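# Stack one keg centred on top of the other

## Task

Place one keg upright so it sits centred on top of the other keg. The six arms are fixed at these scene positions (metres) with these headings (degrees, counter-clockwise from +x): arm1 at x=+0.42 y=+0.46 z=+0.76 heading -98; arm2 at x=+0.01 y=+0.47 z=+0.65 heading -83; arm3 at x=-0.44 y=+0.52 z=+0.67 heading -99; arm4 at x=-0.59 y=-0.23 z=+0.67 heading +59; arm5 at x=+0.02 y=-0.46 z=+0.73 heading +77; arm6 at x=+0.46 y=-0.52 z=+0.70 heading +103. The stack must stand by itself: if a robot is what keeps it in place at the end, it is not done. Finish by opening the grippers and moving the arms away.

## Robot and tools

Setup. Six identical i2rt Big YAM arms (arm1 to arm6) share the workspace. Each has six revolute joints, a two-finger gripper, and a camera on the wrist (armN_cam_wrist) that, in the neutral forward pose, rides above the hand and looks toward the fingertips. A fixed room camera, cam_high, sees the scene from above. The hand reaches roughly 1.0 m from the joint1 axis. A loose object may occasionally get a brief nudge from outside.

Frames. Everything is in one scene frame: origin on the floor, +z up. Each foot's location and heading are given in the task. "hand" means the point midway between the fingertips; its z axis runs along the fingers and the fingers close along its y axis. The results do not print the foot poses.

execute_actions. Argument "actions" is a list holding zero or one action. An action is an object keyed by arm name ("arm1" ... "arm6"); under each name goes {"joints": {...}}, which maps joint names to absolute target values (not offsets). Every arm gets its own separate joints object; any subset of joints may be named. Names, units and allowed ranges: joint1_rad -2.879 to 2.879 (base yaw, positive counter-clockwise seen from above, 0 points along the foot's heading); joint2_rad 0 to 3.141 (shoulder; 0 has the upper arm pointing back roughly horizontally, increasing lifts it up and forward); joint3_rad 0 to 3.019 (elbow; 0 is fully folded, increasing opens it); joint4_rad -1.692 to 1.57 (hand pitch, positive tips fingers up); joint5_rad -1.57 to 1.57 (hand sideways swing, positive to the arm's right); joint6_rad -2.094 to 2.094 (hand roll, positive clockwise seen from behind the hand); gripper_m 0 to 0.093 metres (fingertip separation). Tolerances counted as arrived: ±0.045, ±0.14, ±0.09, ±0.055, ±0.03, ±0.035 rad and ±0.003 m respectively. All commanded motions begin together and may finish at different moments; joints move at different speeds, so the hand can swing wide between postures. One action runs at most 15 s. An unknown key or out-of-range number rejects the entire call and nothing moves. An empty list just reports state. Optional "cameras" picks which images come back (names above or "all"; omitted/null means all, [] means none); the "pictures" line lists the order of returned images.

Omitted joints or arms are not relaxed: they may keep driving toward earlier targets. The grip force is about 50 to 62 N per pad, lower on some grippers.

wait: {"seconds": 0 to 10}. Commands nothing new; returns the same state and images as an empty action.

zoom_image: {"camera": name, "region": [x0, y0, x1, y1]} in pixels of that camera's latest full image, top-left is (0,0), region no bigger than 504x504. Wrist images are 616x616 fisheye; cam_high is 504x504.

read_manual: optional "section" (only "licences"); returns licence text, moves nothing.

finished_scene: {"scene": the current scene's number}. Ends the scene permanently after the last command is held and reports success; the stack must already be stable and free-standing. Sending a reply with no tool call ends everything.

Reading results. joint_status tells how each commanded motion of the last accepted action ended. "off_target": stopped short and may still push. "contact_stop" or "time_out": the joint now holds where it stopped, though after a time_out it may keep a target (at most 0.375, 0.375, 0.113, 0.225, 0.075, 0.3 rad away for joints 1-6) and continue pushing, moving on its own if freed; on_its_own lists such joints, and "held at" there means the held target, not the current position. To relieve the push, command the joint its reported position. "joint command not followed" (often with a "cause:" line) means a safety check blocked that arm's joint targets, shown per joint as "not_followed"; the gripper part still runs, and blocked targets may be retried with later actions until you send passable ones. A joint carrying a load up sinks after a stop. Tiny target changes may produce no motion. If a result reports a stop, later motion, wait and finished_scene calls in that same reply are skipped.

Hazards. The arms do not halt on contact and can press hard. Two robots pressing hard together ends the run as a failure; a hard collision may too. Nothing in the state reports robot-robot contact, and the self/inter-arm check can be late and ignores fingers, gripper housings and wrist cameras, so plan clear paths. Objects touching robots do not count. Avoid dropping, slipping or slamming the kegs and pushing very hard. Arms act independently; a stalled one does not pause the others.

Heat. A MOTOR HOT line appears from 85 °C; at 100 °C the arm's motors and gripper release until cooled and it collapses, reported as OVER-TEMPERATURE FAULT, with "limit_stop_at_motor_heat" on affected keys; resend targets afterwards. Some heat persists into the next scene. Fewer robot motion seconds is better.

Each tool is called after ">>>" as name([rows], argument=value, ...), one row to a line, values as JSON.

## Session

>>> execute_actions(actions=[])

Scene clock: 0.00 s.
Motor temperatures (°C, as the motors report them): arm1=[28 28 28 25 28 25] | arm2=[29 26 29 26 26 28] | arm3=[27 27 25 26 25 28] | arm4=[29 28 28 27 30 26] | arm5=[28 28 28 28 27 27] | arm6=[25 27 28 27 29 27]
arm1.joint_positions: joint1_rad=+0.359 joint2_rad=+0.581 joint3_rad=+1.384 joint4_rad=-1.331 joint5_rad=+0.089 joint6_rad=-0.416 gripper_m=+0.094
arm1.joint_status: not commanded
arm1.hand: x=+0.4533 y=+0.2428 z=+1.3099 quat_wxyz=(-0.286, -0.409, -0.763, +0.410) (m; scene frame)
arm2.joint_positions: joint1_rad=-0.251 joint2_rad=+0.631 joint3_rad=+1.454 joint4_rad=-1.469 joint5_rad=-0.154 joint6_rad=+0.295 gripper_m=+0.095
arm2.joint_status: not commanded
arm2.hand: x=+0.0080 y=+0.2617 z=+1.1941 quat_wxyz=(-0.387, -0.730, -0.511, +0.237) (m; scene frame)
arm3.joint_positions: joint1_rad=+0.158 joint2_rad=+0.590 joint3_rad=+1.464 joint4_rad=-1.242 joint5_rad=+0.185 joint6_rad=+0.494 gripper_m=+0.095
arm3.joint_status: not commanded
arm3.hand: x=-0.4725 y=+0.3033 z=+1.2759 quat_wxyz=(-0.444, -0.732, -0.375, +0.356) (m; scene frame)
arm4.joint_positions: joint1_rad=-0.405 joint2_rad=+0.532 joint3_rad=+1.330 joint4_rad=-1.417 joint5_rad=-0.040 joint6_rad=-0.491 gripper_m=+0.094
arm4.joint_status: not commanded
arm4.hand: x=-0.4342 y=-0.1165 z=+1.1792 quat_wxyz=(-0.460, +0.473, -0.750, -0.050) (m; scene frame)
arm5.joint_positions: joint1_rad=+0.310 joint2_rad=+0.600 joint3_rad=+1.455 joint4_rad=-1.187 joint5_rad=+0.258 joint6_rad=+0.099 gripper_m=+0.094
arm5.joint_status: not commanded
arm5.hand: x=+0.0397 y=-0.2333 z=+1.3361 quat_wxyz=(-0.450, +0.516, -0.624, -0.376) (m; scene frame)
arm6.joint_positions: joint1_rad=-0.095 joint2_rad=+0.540 joint3_rad=+1.341 joint4_rad=-1.527 joint5_rad=-0.212 joint6_rad=+0.487 gripper_m=+0.095
arm6.joint_status: not commanded
arm6.hand: x=+0.4040 y=-0.3400 z=+1.1953 quat_wxyz=(-0.097, +0.551, -0.725, -0.402) (m; scene frame)
pictures: arm1_cam_wrist, arm2_cam_wrist, arm3_cam_wrist, arm4_cam_wrist, arm5_cam_wrist, arm6_cam_wrist, cam_high
Images, in order (width x height): arm1_cam_wrist 616x616, arm2_cam_wrist 616x616, arm3_cam_wrist 616x616, arm4_cam_wrist 616x616, arm5_cam_wrist 616x616, arm6_cam_wrist 616x616, cam_high 504x504.

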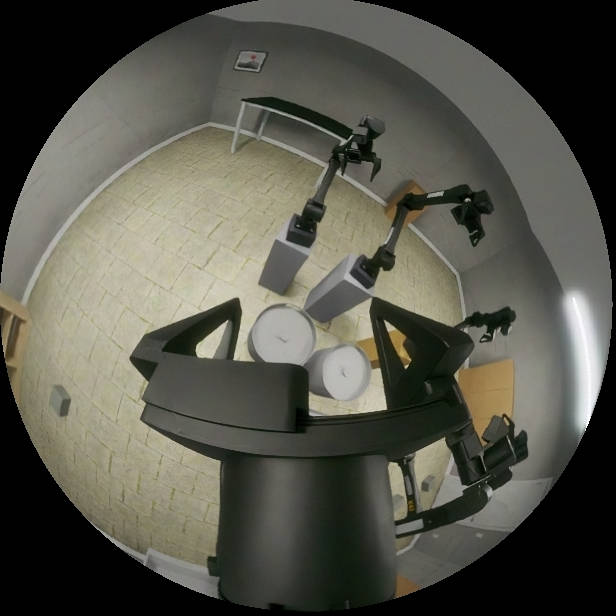

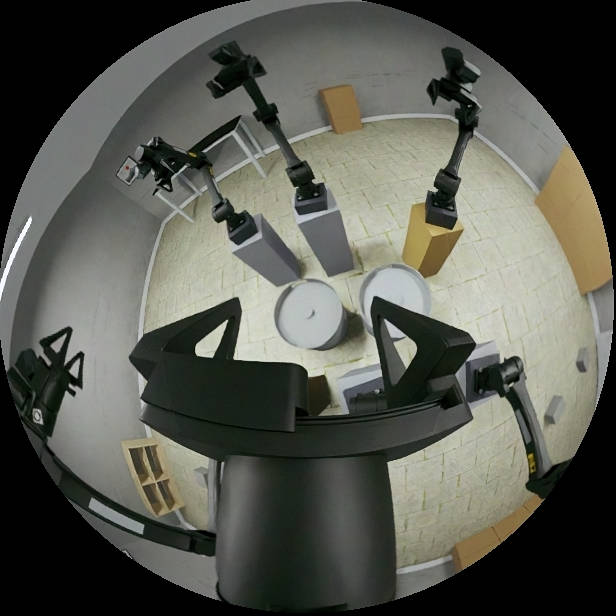

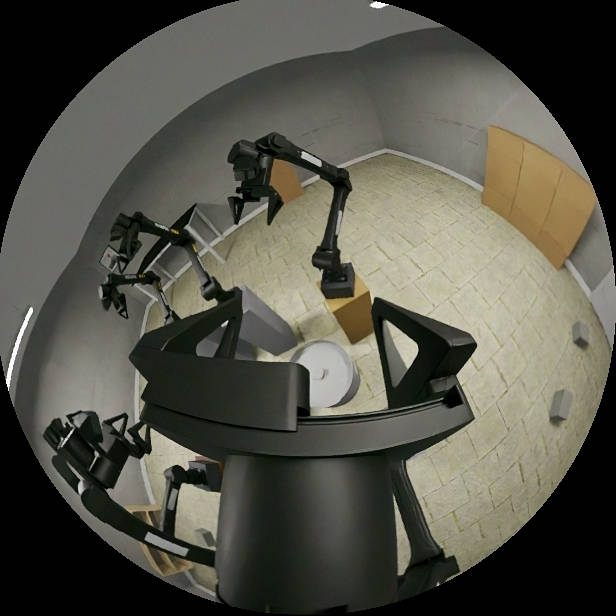

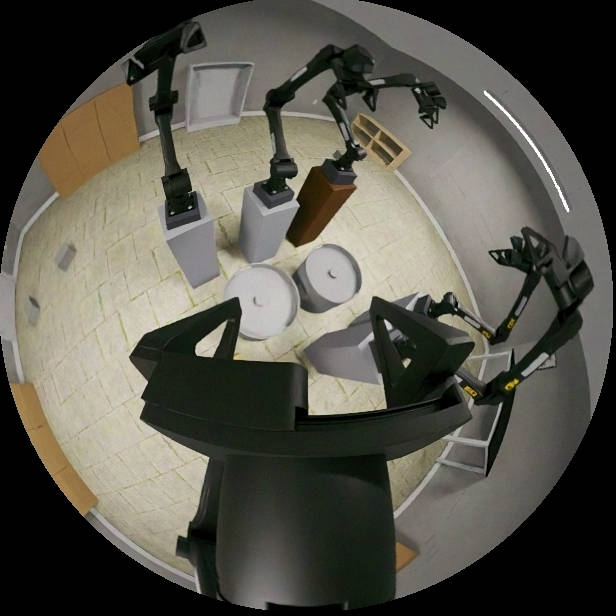

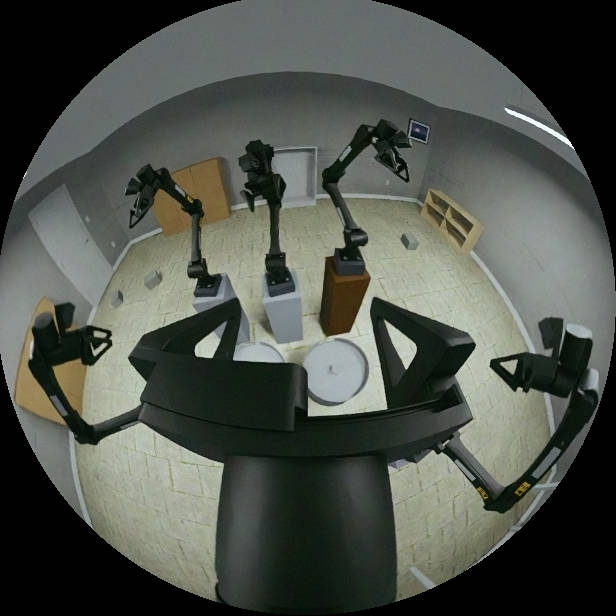

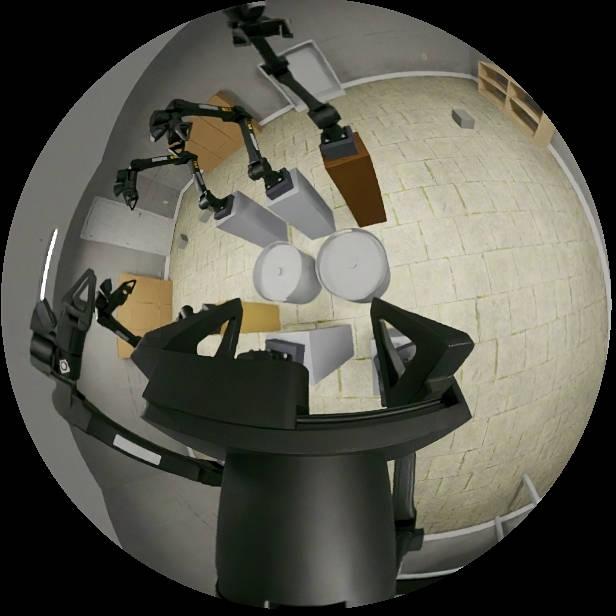

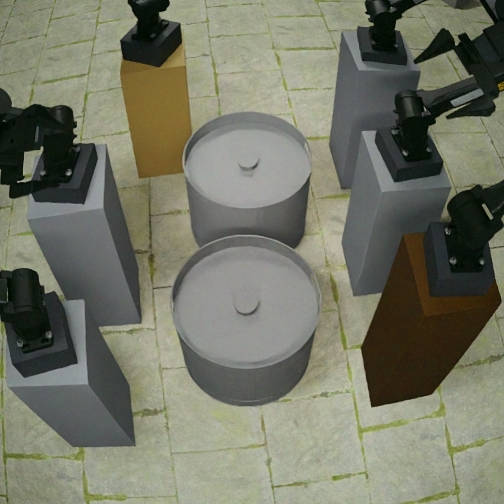

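>>> zoom_image(camera="cam_high", region=[150,90,350,420])

>>> zoom_image(camera="arm4_cam_wrist", region=[200,220,400,360])

Region (150, 90, 350, 420) of cam_high's 504x504 image, scaled by 1.527, with more detail than that image has; it fills the left 305 columns of this view, and the rest is white.

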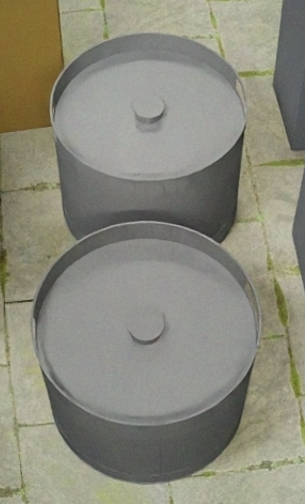

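Region (200, 220, 400, 360) of arm4_cam_wrist's 616x616 image, scaled by 2.520, with more detail than that image has; it fills the top 353 rows of this view, and the rest is white.

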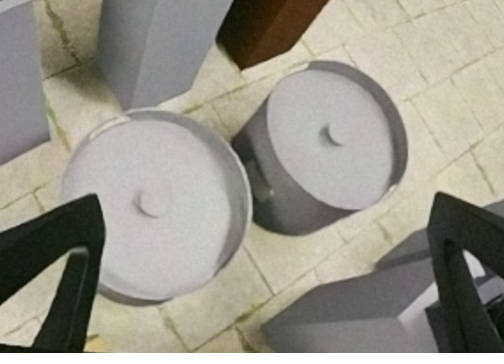

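>>> execute_actions([
  {"arm1":{"joints":{"joint1_rad":-0.103,"joint2_rad":1.2,"joint3_rad":0.75,"joint4_rad":-1.12,"joint5_rad":0,"joint6_rad":-1.115}},"arm2":{"joints":{"joint1_rad":0.199,"joint2_rad":1.2,"joint3_rad":0.7,"joint4_rad":-1.07,"joint5_rad":0,"joint6_rad":1.281}},"arm3":{"joints":{"joint1_rad":0.162,"joint2_rad":1.2,"joint3_rad":0.77,"joint4_rad":-1.14,"joint5_rad":0,"joint6_rad":0.7}},"arm4":{"joints":{"joint1_rad":-0.735,"joint2_rad":1.2,"joint3_rad":0.6,"joint4_rad":-0.97,"joint5_rad":0,"joint6_rad":0.645}},"arm5":{"joints":{"joint1_rad":-0.036,"joint2_rad":1.2,"joint3_rad":0.75,"joint4_rad":-1.12,"joint5_rad":0,"joint6_rad":-1.223}},"arm6":{"joints":{"joint1_rad":0.052,"joint2_rad":1.2,"joint3_rad":0.9,"joint4_rad":-1.27,"joint5_rad":0,"joint6_rad":1.152}}},
], cameras=[])

>>> execute_actions([
  {"arm1":{"joints":{"joint2_rad":2.399,"joint3_rad":0.698,"joint4_rad":0.13}},"arm2":{"joints":{"joint2_rad":2.005,"joint3_rad":0.588,"joint4_rad":-0.154}},"arm3":{"joints":{"joint2_rad":2.112,"joint3_rad":0.769,"joint4_rad":-0.228}},"arm4":{"joints":{"joint2_rad":2.074,"joint3_rad":0.463,"joint4_rad":0.04}},"arm5":{"joints":{"joint2_rad":2.294,"joint3_rad":0.735,"joint4_rad":-0.012}},"arm6":{"joints":{"joint2_rad":2.232,"joint3_rad":0.914,"joint4_rad":-0.253}}},
])

Scene clock: 51.70 s.
Motor temperatures (°C, as the motors report them): arm1=[28 28 34 25 28 25] | arm2=[29 26 34 26 26 28] | arm3=[27 27 30 27 25 28] | arm4=[29 28 33 27 30 26] | arm5=[28 28 32 28 27 27] | arm6=[25 27 32 27 29 27]
arm1.joint_positions: joint1_rad=-0.104 joint2_rad=+1.207 joint3_rad=+0.743 joint4_rad=-1.123 joint5_rad=+0.000 joint6_rad=-1.108 gripper_m=+0.094
arm1.joint_status: all done
arm1.hand: x=+0.3504 y=+0.1803 z=+0.8556 quat_wxyz=(+0.001, -0.346, -0.938, -0.007) (m; scene frame)
arm2.joint_positions: joint1_rad=+0.197 joint2_rad=+1.218 joint3_rad=+0.707 joint4_rad=-1.085 joint5_rad=-0.001 joint6_rad=+1.266 gripper_m=+0.095
arm2.joint_status: all done
arm2.hand: x=+0.0977 y=+0.2026 z=+0.7293 quat_wxyz=(+0.009, -0.952, -0.306, +0.000) (m; scene frame)
arm3.joint_positions: joint1_rad=+0.158 joint2_rad=+1.219 joint3_rad=+0.761 joint4_rad=-1.140 joint5_rad=+0.002 joint6_rad=+0.692 gripper_m=+0.095
arm3.joint_status: all done
arm3.hand: x=-0.4418 y=+0.2288 z=+0.7674 quat_wxyz=(+0.013, -0.906, -0.424, -0.005) (m; scene frame)
arm4.joint_positions: joint1_rad=-0.734 joint2_rad=+1.212 joint3_rad=+0.600 joint4_rad=-0.980 joint5_rad=-0.003 joint6_rad=+0.629 gripper_m=+0.094
arm4.joint_status: all done
arm4.hand: x=-0.3409 y=-0.1566 z=+0.7107 quat_wxyz=(+0.010, -0.169, -0.985, -0.002) (m; scene frame)
arm5.joint_positions: joint1_rad=-0.038 joint2_rad=+1.213 joint3_rad=+0.753 joint4_rad=-1.118 joint5_rad=+0.005 joint6_rad=-1.212 gripper_m=+0.094
arm5.joint_status: all done
arm5.hand: x=+0.0952 y=-0.1767 z=+0.8201 quat_wxyz=(+0.001, +0.953, -0.303, +0.005) (m; scene frame)
arm6.joint_positions: joint1_rad=+0.048 joint2_rad=+1.205 joint3_rad=+0.879 joint4_rad=-1.276 joint5_rad=-0.003 joint6_rad=+1.138 gripper_m=+0.095
arm6.joint_status: all done
arm6.hand: x=+0.3802 y=-0.2249 z=+0.8375 quat_wxyz=(+0.007, +0.343, -0.939, +0.021) (m; scene frame)
pictures: none
No camera images: the call's "cameras" was empty. Leave "cameras" out to get every camera's image.

Scene clock: 53.40 s.
Motor temperatures (°C, as the motors report them): arm1=[28 29 34 25 28 25] | arm2=[29 27 34 26 26 28] | arm3=[27 27 30 27 25 28] | arm4=[29 28 33 27 30 26] | arm5=[28 28 32 28 27 27] | arm6=[25 27 32 27 29 27]
arm1.joint_positions: joint1_rad=-0.104 joint2_rad=+2.381 joint3_rad=+0.700 joint4_rad=+0.110 joint5_rad=+0.000 joint6_rad=-1.108 gripper_m=+0.094
arm1.joint_status: all done
arm1.hand: x=+0.3468 y=+0.1674 z=+0.4805 quat_wxyz=(+0.001, -0.345, -0.938, +0.001) (m; scene frame)
arm2.joint_positions: joint1_rad=+0.197 joint2_rad=+1.997 joint3_rad=+0.595 joint4_rad=-0.169 joint5_rad=-0.001 joint6_rad=+1.266 gripper_m=+0.095
arm2.joint_status: all done
arm2.hand: x=+0.1047 y=+0.1798 z=+0.4773 quat_wxyz=(-0.003, -0.952, -0.306, +0.000) (m; scene frame)
arm3.joint_positions: joint1_rad=+0.158 joint2_rad=+2.102 joint3_rad=+0.761 joint4_rad=-0.245 joint5_rad=+0.002 joint6_rad=+0.692 gripper_m=+0.095
arm3.joint_status: all done
arm3.hand: x=-0.4423 y=+0.1645 z=+0.4773 quat_wxyz=(+0.008, -0.906, -0.423, -0.002) (m; scene frame)
arm4.joint_positions: joint1_rad=-0.734 joint2_rad=+2.075 joint3_rad=+0.461 joint4_rad=+0.030 joint5_rad=-0.003 joint6_rad=+0.629 gripper_m=+0.094
arm4.joint_status: all done
arm4.hand: x=-0.3551 y=-0.1584 z=+0.4684 quat_wxyz=(+0.007, -0.170, -0.985, -0.004) (m; scene frame)
arm5.joint_positions: joint1_rad=-0.038 joint2_rad=+2.279 joint3_rad=+0.737 joint4_rad=-0.023 joint5_rad=+0.004 joint6_rad=-1.213 gripper_m=+0.094
arm5.joint_status: all done
arm5.hand: x=+0.1073 y=-0.1383 z=+0.4726 quat_wxyz=(-0.005, +0.953, -0.303, +0.005) (m; scene frame)
arm6.joint_positions: joint1_rad=+0.048 joint2_rad=+2.230 joint3_rad=+0.900 joint4_rad=-0.264 joint5_rad=-0.003 joint6_rad=+1.139 gripper_m=+0.095
arm6.joint_status: all done
arm6.hand: x=+0.3552 y=-0.1440 z=+0.4675 quat_wxyz=(+0.007, +0.342, -0.939, +0.017) (m; scene frame)
pictures: arm1_cam_wrist, arm2_cam_wrist, arm3_cam_wrist, arm4_cam_wrist, arm5_cam_wrist, arm6_cam_wrist, cam_high
Images, in order (width x height): arm1_cam_wrist 616x616, arm2_cam_wrist 616x616, arm3_cam_wrist 616x616, arm4_cam_wrist 616x616, arm5_cam_wrist 616x616, arm6_cam_wrist 616x616, cam_high 504x504.

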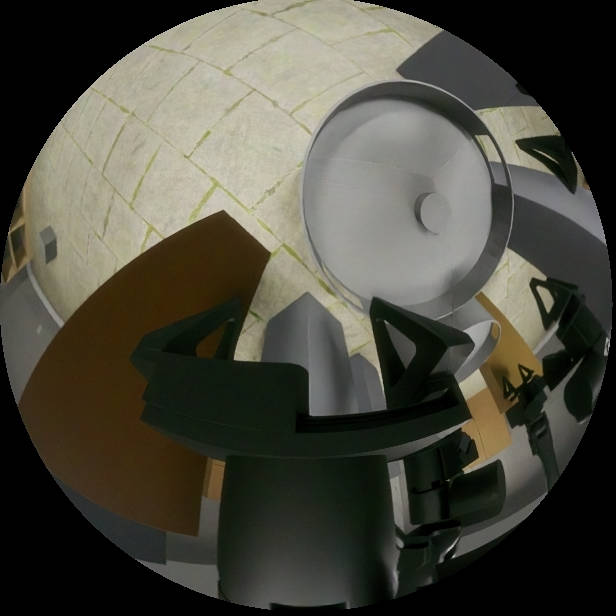

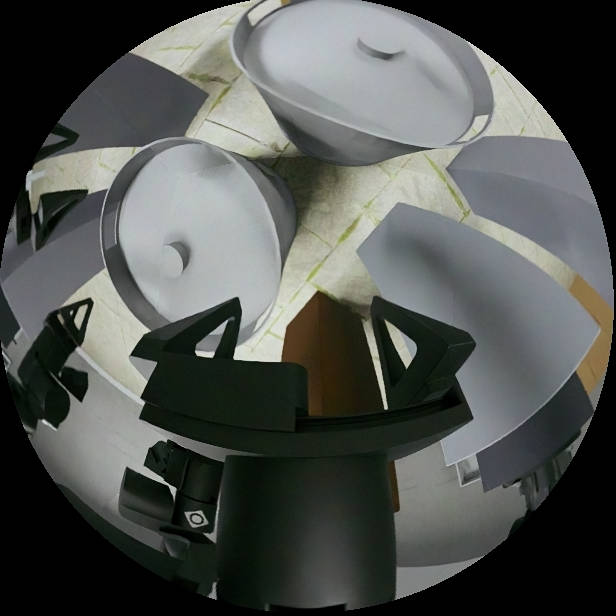

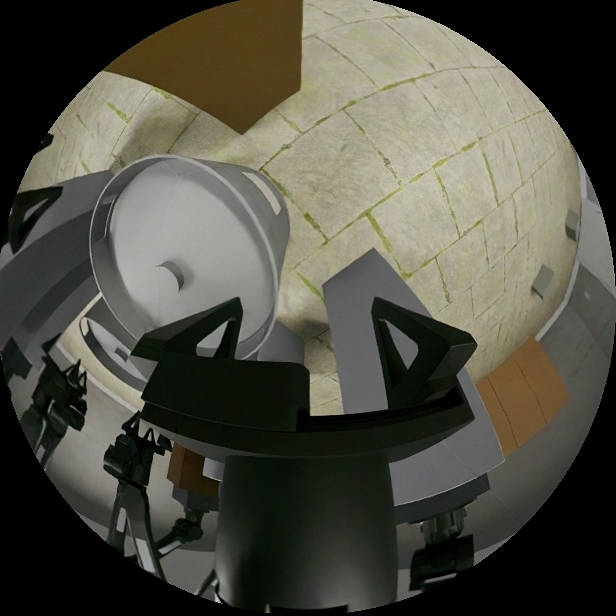

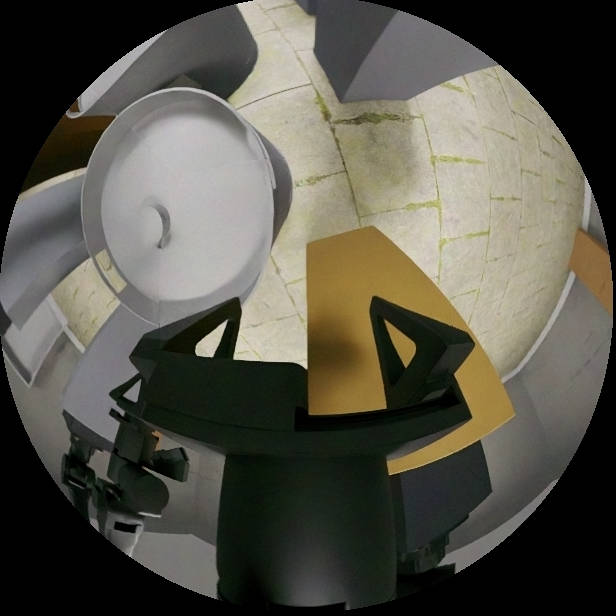

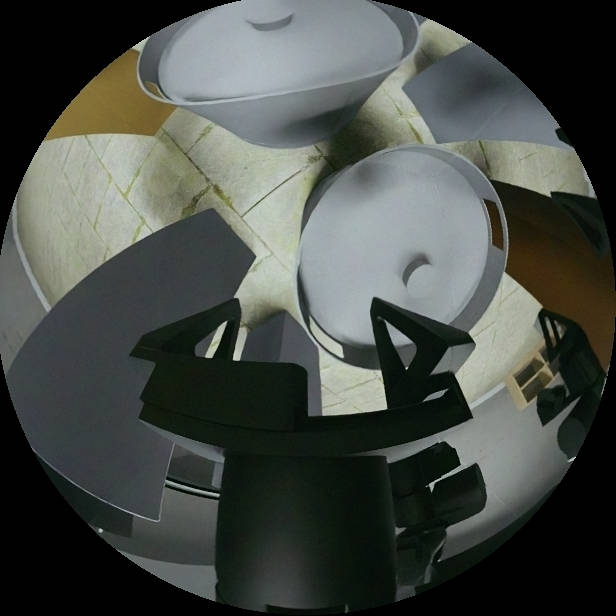

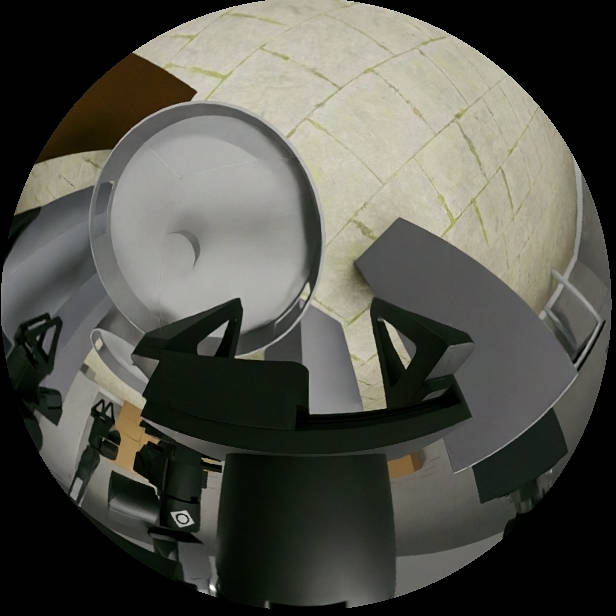

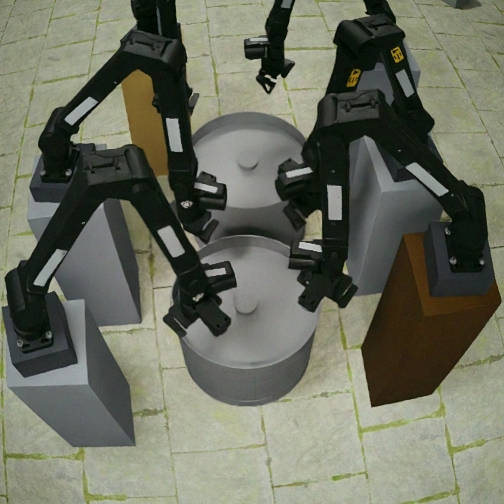

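>>> execute_actions([
  {"arm1":{"joints":{"joint1_rad":-0.015,"joint2_rad":2.729,"joint3_rad":0.94,"joint4_rad":0.218,"joint6_rad":-1.028}},"arm2":{"joints":{"joint1_rad":0.252,"joint2_rad":2.39,"joint3_rad":0.785,"joint4_rad":0.034,"joint6_rad":1.334}},"arm3":{"joints":{"joint2_rad":1.2,"joint4_rad":-1.14}},"arm4":{"joints":{"joint2_rad":1.2,"joint3_rad":0.6,"joint4_rad":-0.97}},"arm5":{"joints":{"joint1_rad":-0.13,"joint2_rad":2.639,"joint3_rad":0.892,"joint4_rad":0.176,"joint6_rad":-1.316}},"arm6":{"joints":{"joint1_rad":0.008,"joint2_rad":2.538,"joint3_rad":0.985,"joint4_rad":-0.018,"joint6_rad":1.107}}},
], cameras=["arm1_cam_wrist","arm2_cam_wrist","arm5_cam_wrist","arm6_cam_wrist","cam_high"])

Scene clock: 86.73 s.
Motor temperatures (°C, as the motors report them): arm1=[28 29 30 25 28 25] | arm2=[29 27 31 26 26 28] | arm3=[27 27 27 26 25 28] | arm4=[29 29 29 27 30 26] | arm5=[28 29 30 28 27 27] | arm6=[25 29 30 27 29 27]
arm1.joint_positions: joint1_rad=-0.010 joint2_rad=+2.720 joint3_rad=+0.938 joint4_rad=+0.208 joint5_rad=+0.000 joint6_rad=-1.036 gripper_m=+0.094
arm1.joint_status: all done
arm1.hand: x=+0.3724 y=+0.1488 z=+0.3676 quat_wxyz=(+0.001, -0.335, -0.942, -0.001) (m; scene frame)
arm2.joint_positions: joint1_rad=+0.246 joint2_rad=+2.395 joint3_rad=+0.784 joint4_rad=+0.026 joint5_rad=-0.001 joint6_rad=+1.319 gripper_m=+0.095
arm2.joint_status: all done
arm2.hand: x=+0.1270 y=+0.1624 z=+0.3629 quat_wxyz=(+0.004, -0.953, -0.304, +0.001) (m; scene frame)
arm3.joint_positions: joint1_rad=+0.158 joint2_rad=+1.209 joint3_rad=+0.761 joint4_rad=-1.125 joint5_rad=+0.002 joint6_rad=+0.692 gripper_m=+0.095
arm3.joint_status: all done
arm3.hand: x=-0.4418 y=+0.2247 z=+0.7703 quat_wxyz=(+0.001, -0.906, -0.423, +0.001) (m; scene frame)
arm4.joint_positions: joint1_rad=-0.734 joint2_rad=+1.201 joint3_rad=+0.600 joint4_rad=-0.961 joint5_rad=-0.003 joint6_rad=+0.630 gripper_m=+0.094
arm4.joint_status: all done
arm4.hand: x=-0.3355 y=-0.1551 z=+0.7132 quat_wxyz=(-0.003, -0.170, -0.985, -0.009) (m; scene frame)
arm5.joint_positions: joint1_rad=-0.137 joint2_rad=+2.638 joint3_rad=+0.887 joint4_rad=+0.169 joint5_rad=+0.003 joint6_rad=-1.306 gripper_m=+0.094
arm5.joint_status: all done
arm5.hand: x=+0.1332 y=-0.1641 z=+0.3585 quat_wxyz=(+0.003, +0.952, -0.306, +0.004) (m; scene frame)
arm6.joint_positions: joint1_rad=+0.010 joint2_rad=+2.545 joint3_rad=+0.981 joint4_rad=-0.028 joint5_rad=-0.002 joint6_rad=+1.120 gripper_m=+0.095
arm6.joint_status: all done
arm6.hand: x=+0.3745 y=-0.1643 z=+0.3551 quat_wxyz=(+0.006, +0.333, -0.943, +0.017) (m; scene frame)
pictures: arm1_cam_wrist, arm2_cam_wrist, arm5_cam_wrist, arm6_cam_wrist, cam_high
Images, in order (width x height): arm1_cam_wrist 616x616, arm2_cam_wrist 616x616, arm5_cam_wrist 616x616, arm6_cam_wrist 616x616, cam_high 504x504.

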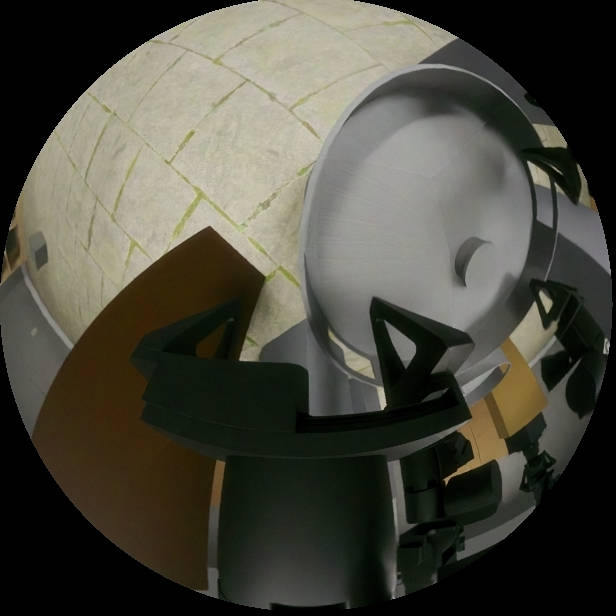

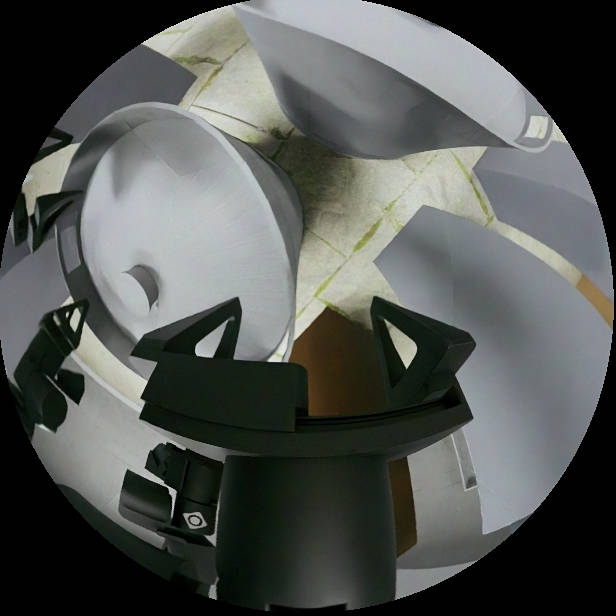

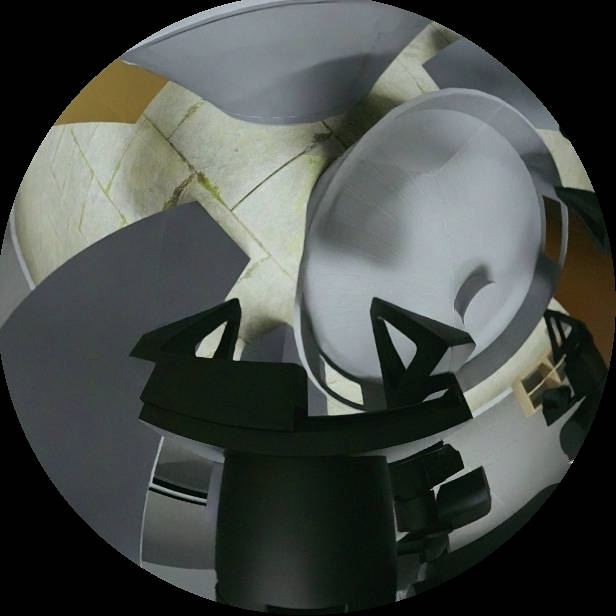

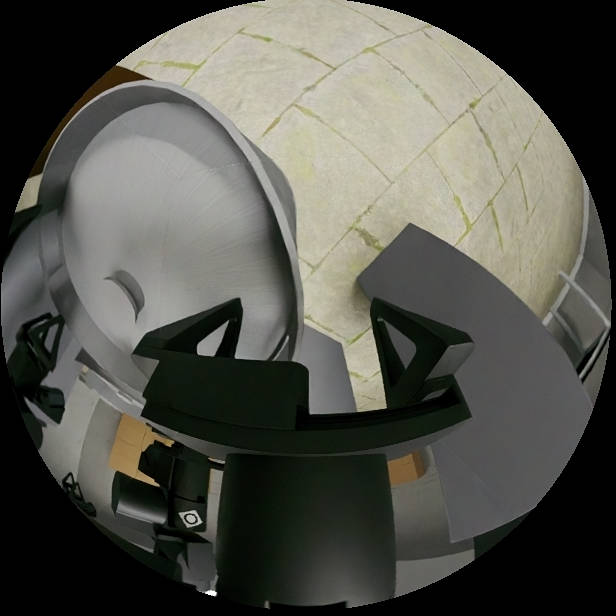

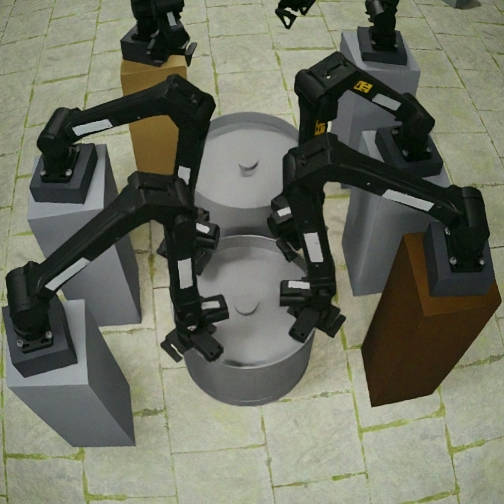

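>>> execute_actions([
  {"arm1":{"joints":{"joint1_rad":0.054,"joint2_rad":2.799,"joint3_rad":1.038,"joint4_rad":0.195,"joint6_rad":-0.819}},"arm2":{"joints":{"joint2_rad":2.476,"joint3_rad":0.828,"joint4_rad":0.083}},"arm3":{"joints":{"joint1_rad":-1.5}},"arm4":{"joints":{"joint1_rad":-2.6}},"arm5":{"joints":{"joint2_rad":2.707,"joint3_rad":0.94,"joint4_rad":0.2}},"arm6":{"joints":{"joint2_rad":2.607,"joint3_rad":1.028,"joint4_rad":0.015}}},
], cameras=[])

>>> execute_actions([
  {"arm1":{"joints":{"gripper_m":0}},"arm2":{"joints":{"gripper_m":0}},"arm5":{"joints":{"gripper_m":0}},"arm6":{"joints":{"gripper_m":0}}},
], cameras=["arm1_cam_wrist","arm2_cam_wrist","arm5_cam_wrist","arm6_cam_wrist","cam_high"])

Scene clock: 98.23 s.
Motor temperatures (°C, as the motors report them): arm1=[28 30 29 25 28 25] | arm2=[29 28 30 26 26 28] | arm3=[27 27 28 26 25 28] | arm4=[29 29 31 27 30 26] | arm5=[28 29 29 28 27 27] | arm6=[25 29 29 27 29 27]
arm1.joint_positions: joint1_rad=+0.057 joint2_rad=+2.769 joint3_rad=+1.039 joint4_rad=+0.208 joint5_rad=+0.000 joint6_rad=-0.826 gripper_m=+0.094
arm1.joint_status: all done
arm1.hand: x=+0.3902 y=+0.1102 z=+0.3461 quat_wxyz=(-0.007, -0.401, -0.916, +0.024) (m; scene frame)
arm2.joint_positions: joint1_rad=+0.246 joint2_rad=+2.465 joint3_rad=+0.828 joint4_rad=+0.072 joint5_rad=-0.001 joint6_rad=+1.319 gripper_m=+0.095
arm2.joint_status: all done
arm2.hand: x=+0.1302 y=+0.1541 z=+0.3404 quat_wxyz=(-0.006, -0.953, -0.304, +0.000) (m; scene frame)
arm3.joint_positions: joint1_rad=-1.498 joint2_rad=+1.209 joint3_rad=+0.761 joint4_rad=-1.125 joint5_rad=+0.001 joint6_rad=+0.693 gripper_m=+0.095
arm3.joint_status: all done
arm3.hand: x=-0.7340 y=+0.5467 z=+0.7705 quat_wxyz=(+0.000, -0.925, +0.381, +0.000) (m; scene frame)
arm4.joint_positions: joint1_rad=-2.598 joint2_rad=+1.201 joint3_rad=+0.600 joint4_rad=-0.961 joint5_rad=-0.002 joint6_rad=+0.630 gripper_m=+0.094
arm4.joint_status: all done
arm4.hand: x=-0.5917 y=-0.4960 z=+0.7089 quat_wxyz=(+0.000, -0.893, -0.451, -0.002) (m; scene frame)
arm5.joint_positions: joint1_rad=-0.137 joint2_rad=+2.684 joint3_rad=+0.943 joint4_rad=+0.193 joint5_rad=+0.003 joint6_rad=-1.306 gripper_m=+0.094
arm5.joint_status: all done
arm5.hand: x=+0.1394 y=-0.1478 z=+0.3412 quat_wxyz=(-0.014, +0.952, -0.305, +0.005) (m; scene frame)
arm6.joint_positions: joint1_rad=+0.010 joint2_rad=+2.594 joint3_rad=+1.031 joint4_rad=+0.007 joint5_rad=-0.002 joint6_rad=+1.120 gripper_m=+0.095
arm6.joint_status: all done
arm6.hand: x=+0.3707 y=-0.1482 z=+0.3378 quat_wxyz=(+0.004, +0.334, -0.943, -0.001) (m; scene frame)
pictures: none
No camera images: the call's "cameras" was empty. Leave "cameras" out to get every camera's image.

Scene clock: 99.07 s.
Motor temperatures (°C, as the motors report them): arm1=[28 30 29 25 28 25] | arm2=[29 28 30 26 26 28] | arm3=[27 27 29 26 25 28] | arm4=[29 29 31 27 30 26] | arm5=[28 29 29 28 27 27] | arm6=[25 29 29 27 29 27]
arm1.joint_positions: joint1_rad=+0.075 joint2_rad=+2.777 joint3_rad=+1.024 joint4_rad=+0.199 joint5_rad=-0.024 joint6_rad=-0.840 gripper_m=+0.003
arm1.joint_status: all done
arm1.hand: x=+0.4018 y=+0.1257 z=+0.3440 quat_wxyz=(-0.013, -0.387, -0.922, +0.004) (m; scene frame)
arm2.joint_positions: joint1_rad=+0.246 joint2_rad=+2.465 joint3_rad=+0.829 joint4_rad=+0.075 joint5_rad=-0.002 joint6_rad=+1.311 gripper_m=+0.003
arm2.joint_status: gripper_m off_target (ended at +0.003, target +0.000)
arm2.hand: x=+0.1307 y=+0.1529 z=+0.3404 quat_wxyz=(-0.008, -0.951, -0.308, +0.000) (m; scene frame)
arm3.joint_positions: joint1_rad=-1.498 joint2_rad=+1.209 joint3_rad=+0.761 joint4_rad=-1.125 joint5_rad=+0.001 joint6_rad=+0.693 gripper_m=+0.095
arm3.joint_status: not commanded
arm3.hand: x=-0.7340 y=+0.5467 z=+0.7705 quat_wxyz=(+0.000, -0.925, +0.381, +0.000) (m; scene frame)
arm4.joint_positions: joint1_rad=-2.598 joint2_rad=+1.201 joint3_rad=+0.600 joint4_rad=-0.961 joint5_rad=-0.002 joint6_rad=+0.630 gripper_m=+0.094
arm4.joint_status: not commanded
arm4.hand: x=-0.5917 y=-0.4960 z=+0.7089 quat_wxyz=(+0.000, -0.893, -0.451, -0.002) (m; scene frame)
arm5.joint_positions: joint1_rad=-0.133 joint2_rad=+2.695 joint3_rad=+0.922 joint4_rad=+0.189 joint5_rad=-0.005 joint6_rad=-1.272 gripper_m=+0.002
arm5.joint_status: all done
arm5.hand: x=+0.1297 y=-0.1658 z=+0.3391 quat_wxyz=(+0.005, +0.947, -0.320, +0.000) (m; scene frame)
arm6.joint_positions: joint1_rad=+0.007 joint2_rad=+2.599 joint3_rad=+1.018 joint4_rad=+0.009 joint5_rad=-0.001 joint6_rad=+1.118 gripper_m=+0.003
arm6.joint_status: gripper_m off_target (ended at +0.003, target +0.000)
arm6.hand: x=+0.3741 y=-0.1583 z=+0.3359 quat_wxyz=(+0.005, +0.334, -0.943, +0.007) (m; scene frame)
pictures: arm1_cam_wrist, arm2_cam_wrist, arm5_cam_wrist, arm6_cam_wrist, cam_high
Images, in order (width x height): arm1_cam_wrist 616x616, arm2_cam_wrist 616x616, arm5_cam_wrist 616x616, arm6_cam_wrist 616x616, cam_high 504x504.

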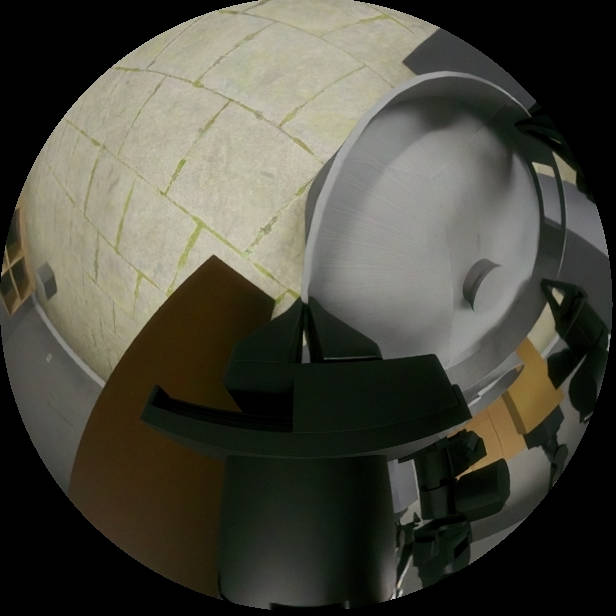

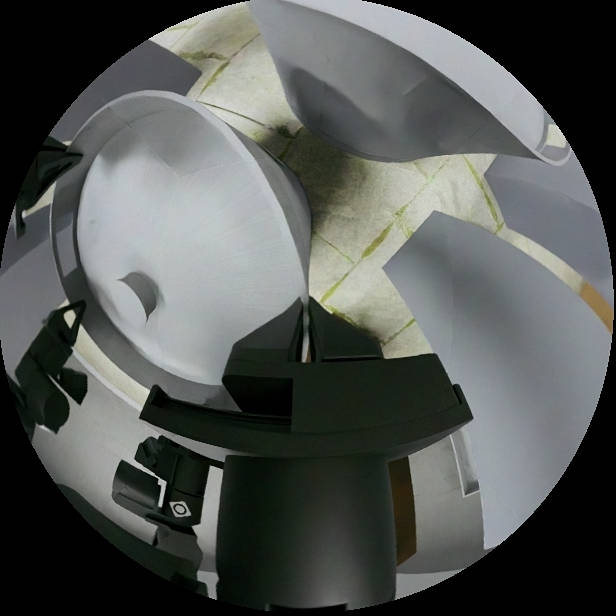

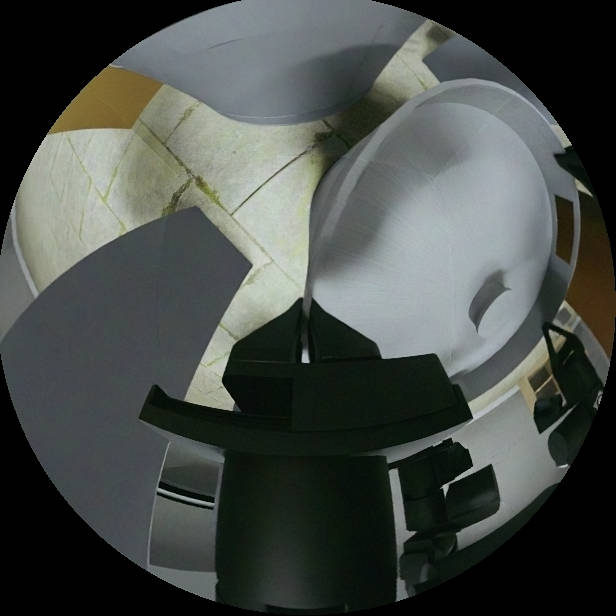

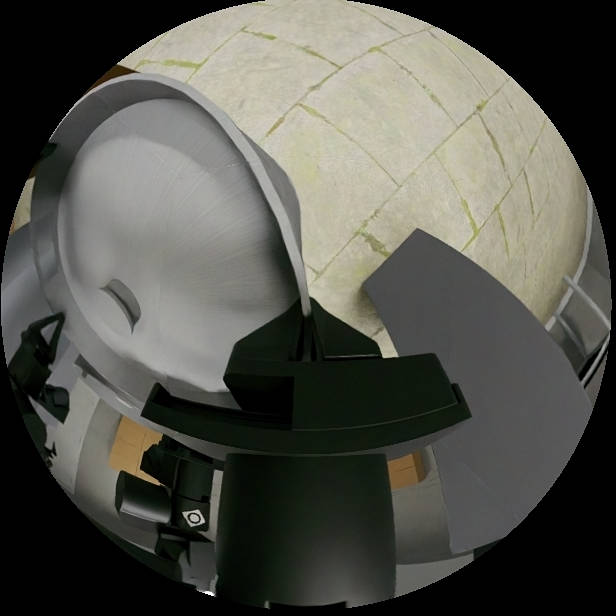

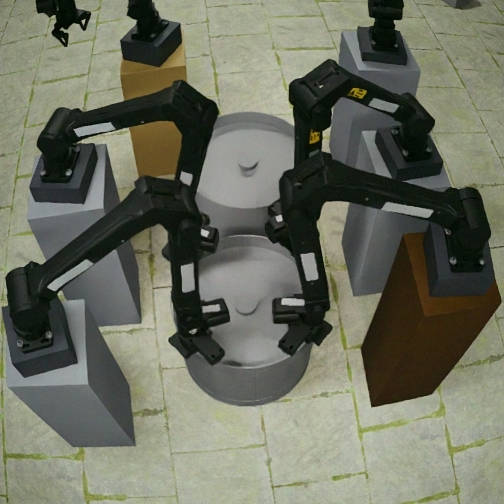

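>>> zoom_image(camera="arm2_cam_wrist", region=[0,120,140,400])

>>> zoom_image(camera="arm5_cam_wrist", region=[476,110,616,390])

Region (0, 120, 140, 400) of arm2_cam_wrist's 616x616 image, scaled by 1.800, with more detail than that image has.

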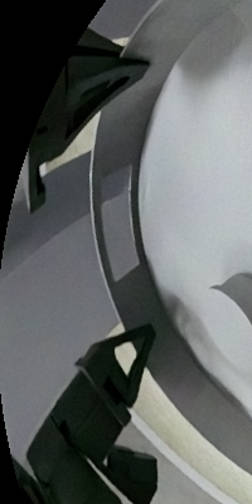

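Region (476, 110, 616, 390) of arm5_cam_wrist's 616x616 image, scaled by 1.800, with more detail than that image has.

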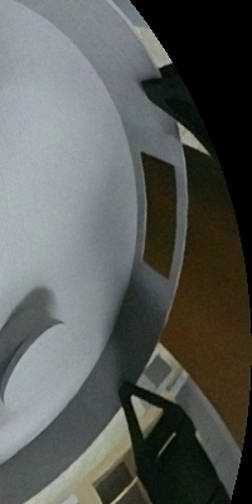

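>>> execute_actions([
  {"arm1":{"joints":{"gripper_m":0.035,"joint1_rad":0.075}},"arm2":{"joints":{"gripper_m":0.035}},"arm5":{"joints":{"gripper_m":0.035,"joint3_rad":0.922}},"arm6":{"joints":{"gripper_m":0.035,"joint3_rad":1.018}}},
], cameras=[])

>>> execute_actions([
  {"arm1":{"joints":{"joint2_rad":2.845,"joint3_rad":1.063,"joint4_rad":0.192}},"arm2":{"joints":{"joint2_rad":2.521,"joint3_rad":0.852,"joint4_rad":0.095}},"arm5":{"joints":{"joint2_rad":2.75,"joint3_rad":0.95,"joint4_rad":0.22}},"arm6":{"joints":{"joint2_rad":2.641,"joint3_rad":1.037,"joint4_rad":0.027}}},
], cameras=[])

>>> execute_actions([
  {"arm1":{"joints":{"gripper_m":0}},"arm2":{"joints":{"gripper_m":0}},"arm5":{"joints":{"gripper_m":0}},"arm6":{"joints":{"gripper_m":0}}},
], cameras=["arm2_cam_wrist","arm5_cam_wrist"])

Scene clock: 110.77 s.
Motor temperatures (°C, as the motors report them): arm1=[28 30 29 25 28 25] | arm2=[29 28 30 26 26 28] | arm3=[27 27 29 26 25 28] | arm4=[29 29 31 27 30 26] | arm5=[28 29 29 28 27 27] | arm6=[25 29 29 27 29 27]
arm1.joint_positions: joint1_rad=+0.075 joint2_rad=+2.777 joint3_rad=+1.034 joint4_rad=+0.199 joint5_rad=-0.004 joint6_rad=-0.826 gripper_m=+0.035
arm1.joint_status: all done
arm1.hand: x=+0.3979 y=+0.1193 z=+0.3433 quat_wxyz=(-0.006, -0.393, -0.919, +0.013) (m; scene frame)
arm2.joint_positions: joint1_rad=+0.246 joint2_rad=+2.465 joint3_rad=+0.829 joint4_rad=+0.075 joint5_rad=-0.002 joint6_rad=+1.319 gripper_m=+0.035
arm2.joint_status: all done
arm2.hand: x=+0.1307 y=+0.1529 z=+0.3404 quat_wxyz=(-0.008, -0.953, -0.304, +0.000) (m; scene frame)
arm3.joint_positions: joint1_rad=-1.498 joint2_rad=+1.209 joint3_rad=+0.761 joint4_rad=-1.125 joint5_rad=+0.001 joint6_rad=+0.693 gripper_m=+0.095
arm3.joint_status: not commanded
arm3.hand: x=-0.7340 y=+0.5467 z=+0.7705 quat_wxyz=(+0.000, -0.925, +0.381, +0.000) (m; scene frame)
arm4.joint_positions: joint1_rad=-2.598 joint2_rad=+1.201 joint3_rad=+0.600 joint4_rad=-0.961 joint5_rad=-0.002 joint6_rad=+0.630 gripper_m=+0.094
arm4.joint_status: not commanded
arm4.hand: x=-0.5917 y=-0.4960 z=+0.7089 quat_wxyz=(+0.000, -0.893, -0.451, -0.002) (m; scene frame)
arm5.joint_positions: joint1_rad=-0.133 joint2_rad=+2.695 joint3_rad=+0.921 joint4_rad=+0.191 joint5_rad=-0.005 joint6_rad=-1.305 gripper_m=+0.035
arm5.joint_status: all done
arm5.hand: x=+0.1299 y=-0.1655 z=+0.3392 quat_wxyz=(+0.004, +0.953, -0.304, +0.000) (m; scene frame)
arm6.joint_positions: joint1_rad=+0.007 joint2_rad=+2.599 joint3_rad=+1.017 joint4_rad=+0.009 joint5_rad=-0.001 joint6_rad=+1.118 gripper_m=+0.035
arm6.joint_status: all done
arm6.hand: x=+0.3741 y=-0.1585 z=+0.3359 quat_wxyz=(+0.005, +0.334, -0.943, +0.007) (m; scene frame)
pictures: none
No camera images: the call's "cameras" was empty. Leave "cameras" out to get every camera's image.

Scene clock: 111.50 s.
Motor temperatures (°C, as the motors report them): arm1=[28 30 29 25 28 25] | arm2=[29 28 30 26 26 28] | arm3=[27 27 29 26 25 28] | arm4=[29 29 31 27 30 26] | arm5=[28 29 29 28 27 27] | arm6=[25 29 29 27 29 27]
arm1.joint_positions: joint1_rad=+0.075 joint2_rad=+2.817 joint3_rad=+1.063 joint4_rad=+0.199 joint5_rad=-0.004 joint6_rad=-0.826 gripper_m=+0.035
arm1.joint_status: all done
arm1.hand: x=+0.3982 y=+0.1236 z=+0.3290 quat_wxyz=(-0.004, -0.393, -0.919, +0.008) (m; scene frame)
arm2.joint_positions: joint1_rad=+0.246 joint2_rad=+2.507 joint3_rad=+0.848 joint4_rad=+0.082 joint5_rad=-0.002 joint6_rad=+1.319 gripper_m=+0.035
arm2.joint_status: all done
arm2.hand: x=+0.1288 y=+0.1580 z=+0.3265 quat_wxyz=(+0.000, -0.953, -0.304, +0.000) (m; scene frame)
arm3.joint_positions: joint1_rad=-1.498 joint2_rad=+1.209 joint3_rad=+0.761 joint4_rad=-1.125 joint5_rad=+0.001 joint6_rad=+0.693 gripper_m=+0.095
arm3.joint_status: not commanded
arm3.hand: x=-0.7340 y=+0.5467 z=+0.7705 quat_wxyz=(+0.000, -0.925, +0.381, +0.000) (m; scene frame)
arm4.joint_positions: joint1_rad=-2.598 joint2_rad=+1.201 joint3_rad=+0.600 joint4_rad=-0.961 joint5_rad=-0.002 joint6_rad=+0.630 gripper_m=+0.094
arm4.joint_status: not commanded
arm4.hand: x=-0.5917 y=-0.4960 z=+0.7089 quat_wxyz=(+0.000, -0.893, -0.451, -0.002) (m; scene frame)
arm5.joint_positions: joint1_rad=-0.133 joint2_rad=+2.725 joint3_rad=+0.949 joint4_rad=+0.211 joint5_rad=-0.005 joint6_rad=-1.306 gripper_m=+0.035
arm5.joint_status: all done
arm5.hand: x=+0.1322 y=-0.1595 z=+0.3283 quat_wxyz=(-0.005, +0.953, -0.303, +0.000) (m; scene frame)
arm6.joint_positions: joint1_rad=+0.007 joint2_rad=+2.626 joint3_rad=+1.035 joint4_rad=+0.017 joint5_rad=-0.001 joint6_rad=+1.118 gripper_m=+0.035
arm6.joint_status: all done
arm6.hand: x=+0.3741 y=-0.1586 z=+0.3264 quat_wxyz=(+0.005, +0.334, -0.943, +0.008) (m; scene frame)
pictures: none
No camera images: the call's "cameras" was empty. Leave "cameras" out to get every camera's image.

Scene clock: 112.20 s.
Motor temperatures (°C, as the motors report them): arm1=[28 30 29 25 28 25] | arm2=[29 28 30 26 26 28] | arm3=[27 27 29 26 25 28] | arm4=[29 29 31 27 30 26] | arm5=[28 29 29 28 27 27] | arm6=[25 29 29 27 29 27]
arm1.joint_positions: joint1_rad=+0.081 joint2_rad=+2.819 joint3_rad=+1.059 joint4_rad=+0.197 joint5_rad=-0.003 joint6_rad=-0.874 gripper_m=+0.002
arm1.joint_status: all done
arm1.hand: x=+0.4002 y=+0.1279 z=+0.3285 quat_wxyz=(-0.002, -0.369, -0.930, +0.004) (m; scene frame)
arm2.joint_positions: joint1_rad=+0.247 joint2_rad=+2.507 joint3_rad=+0.854 joint4_rad=+0.091 joint5_rad=-0.001 joint6_rad=+1.291 gripper_m=+0.002
arm2.joint_status: all done
arm2.hand: x=+0.1312 y=+0.1523 z=+0.3264 quat_wxyz=(-0.008, -0.948, -0.318, +0.000) (m; scene frame)
arm3.joint_positions: joint1_rad=-1.498 joint2_rad=+1.209 joint3_rad=+0.761 joint4_rad=-1.125 joint5_rad=+0.001 joint6_rad=+0.693 gripper_m=+0.095
arm3.joint_status: not commanded
arm3.hand: x=-0.7340 y=+0.5467 z=+0.7705 quat_wxyz=(+0.000, -0.925, +0.381, +0.000) (m; scene frame)
arm4.joint_positions: joint1_rad=-2.598 joint2_rad=+1.201 joint3_rad=+0.600 joint4_rad=-0.961 joint5_rad=-0.002 joint6_rad=+0.630 gripper_m=+0.094
arm4.joint_status: not commanded
arm4.hand: x=-0.5917 y=-0.4960 z=+0.7089 quat_wxyz=(+0.000, -0.893, -0.451, -0.002) (m; scene frame)
arm5.joint_positions: joint1_rad=-0.132 joint2_rad=+2.730 joint3_rad=+0.942 joint4_rad=+0.213 joint5_rad=-0.006 joint6_rad=-1.258 gripper_m=+0.002
arm5.joint_status: all done
arm5.hand: x=+0.1294 y=-0.1655 z=+0.3274 quat_wxyz=(+0.000, +0.945, -0.326, +0.000) (m; scene frame)
arm6.joint_positions: joint1_rad=+0.006 joint2_rad=+2.626 joint3_rad=+1.031 joint4_rad=+0.028 joint5_rad=-0.005 joint6_rad=+1.114 gripper_m=+0.003
arm6.joint_status: all done
arm6.hand: x=+0.3738 y=-0.1582 z=+0.3263 quat_wxyz=(+0.006, +0.335, -0.942, +0.003) (m; scene frame)
pictures: arm2_cam_wrist, arm5_cam_wrist
Images, in order (width x height): arm2_cam_wrist 616x616, arm5_cam_wrist 616x616.

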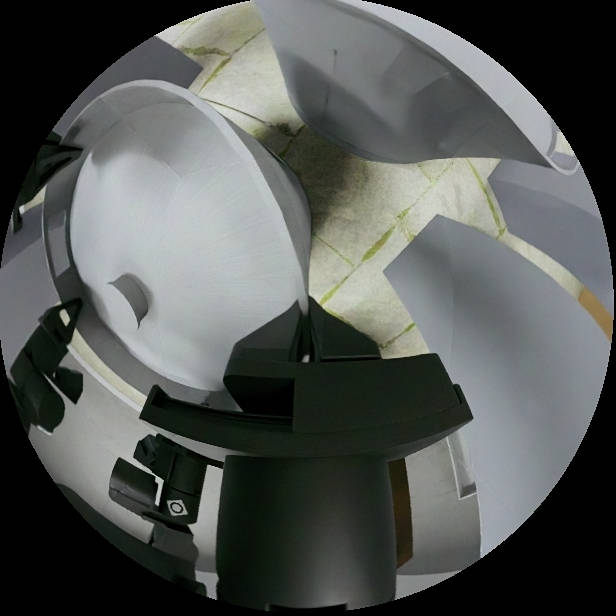

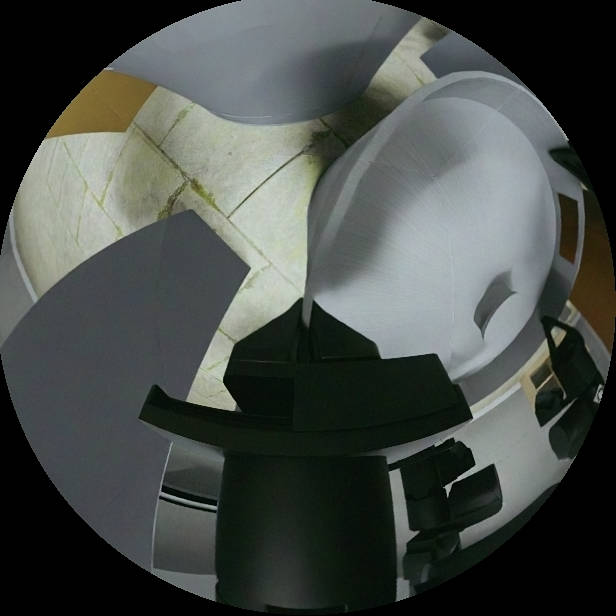

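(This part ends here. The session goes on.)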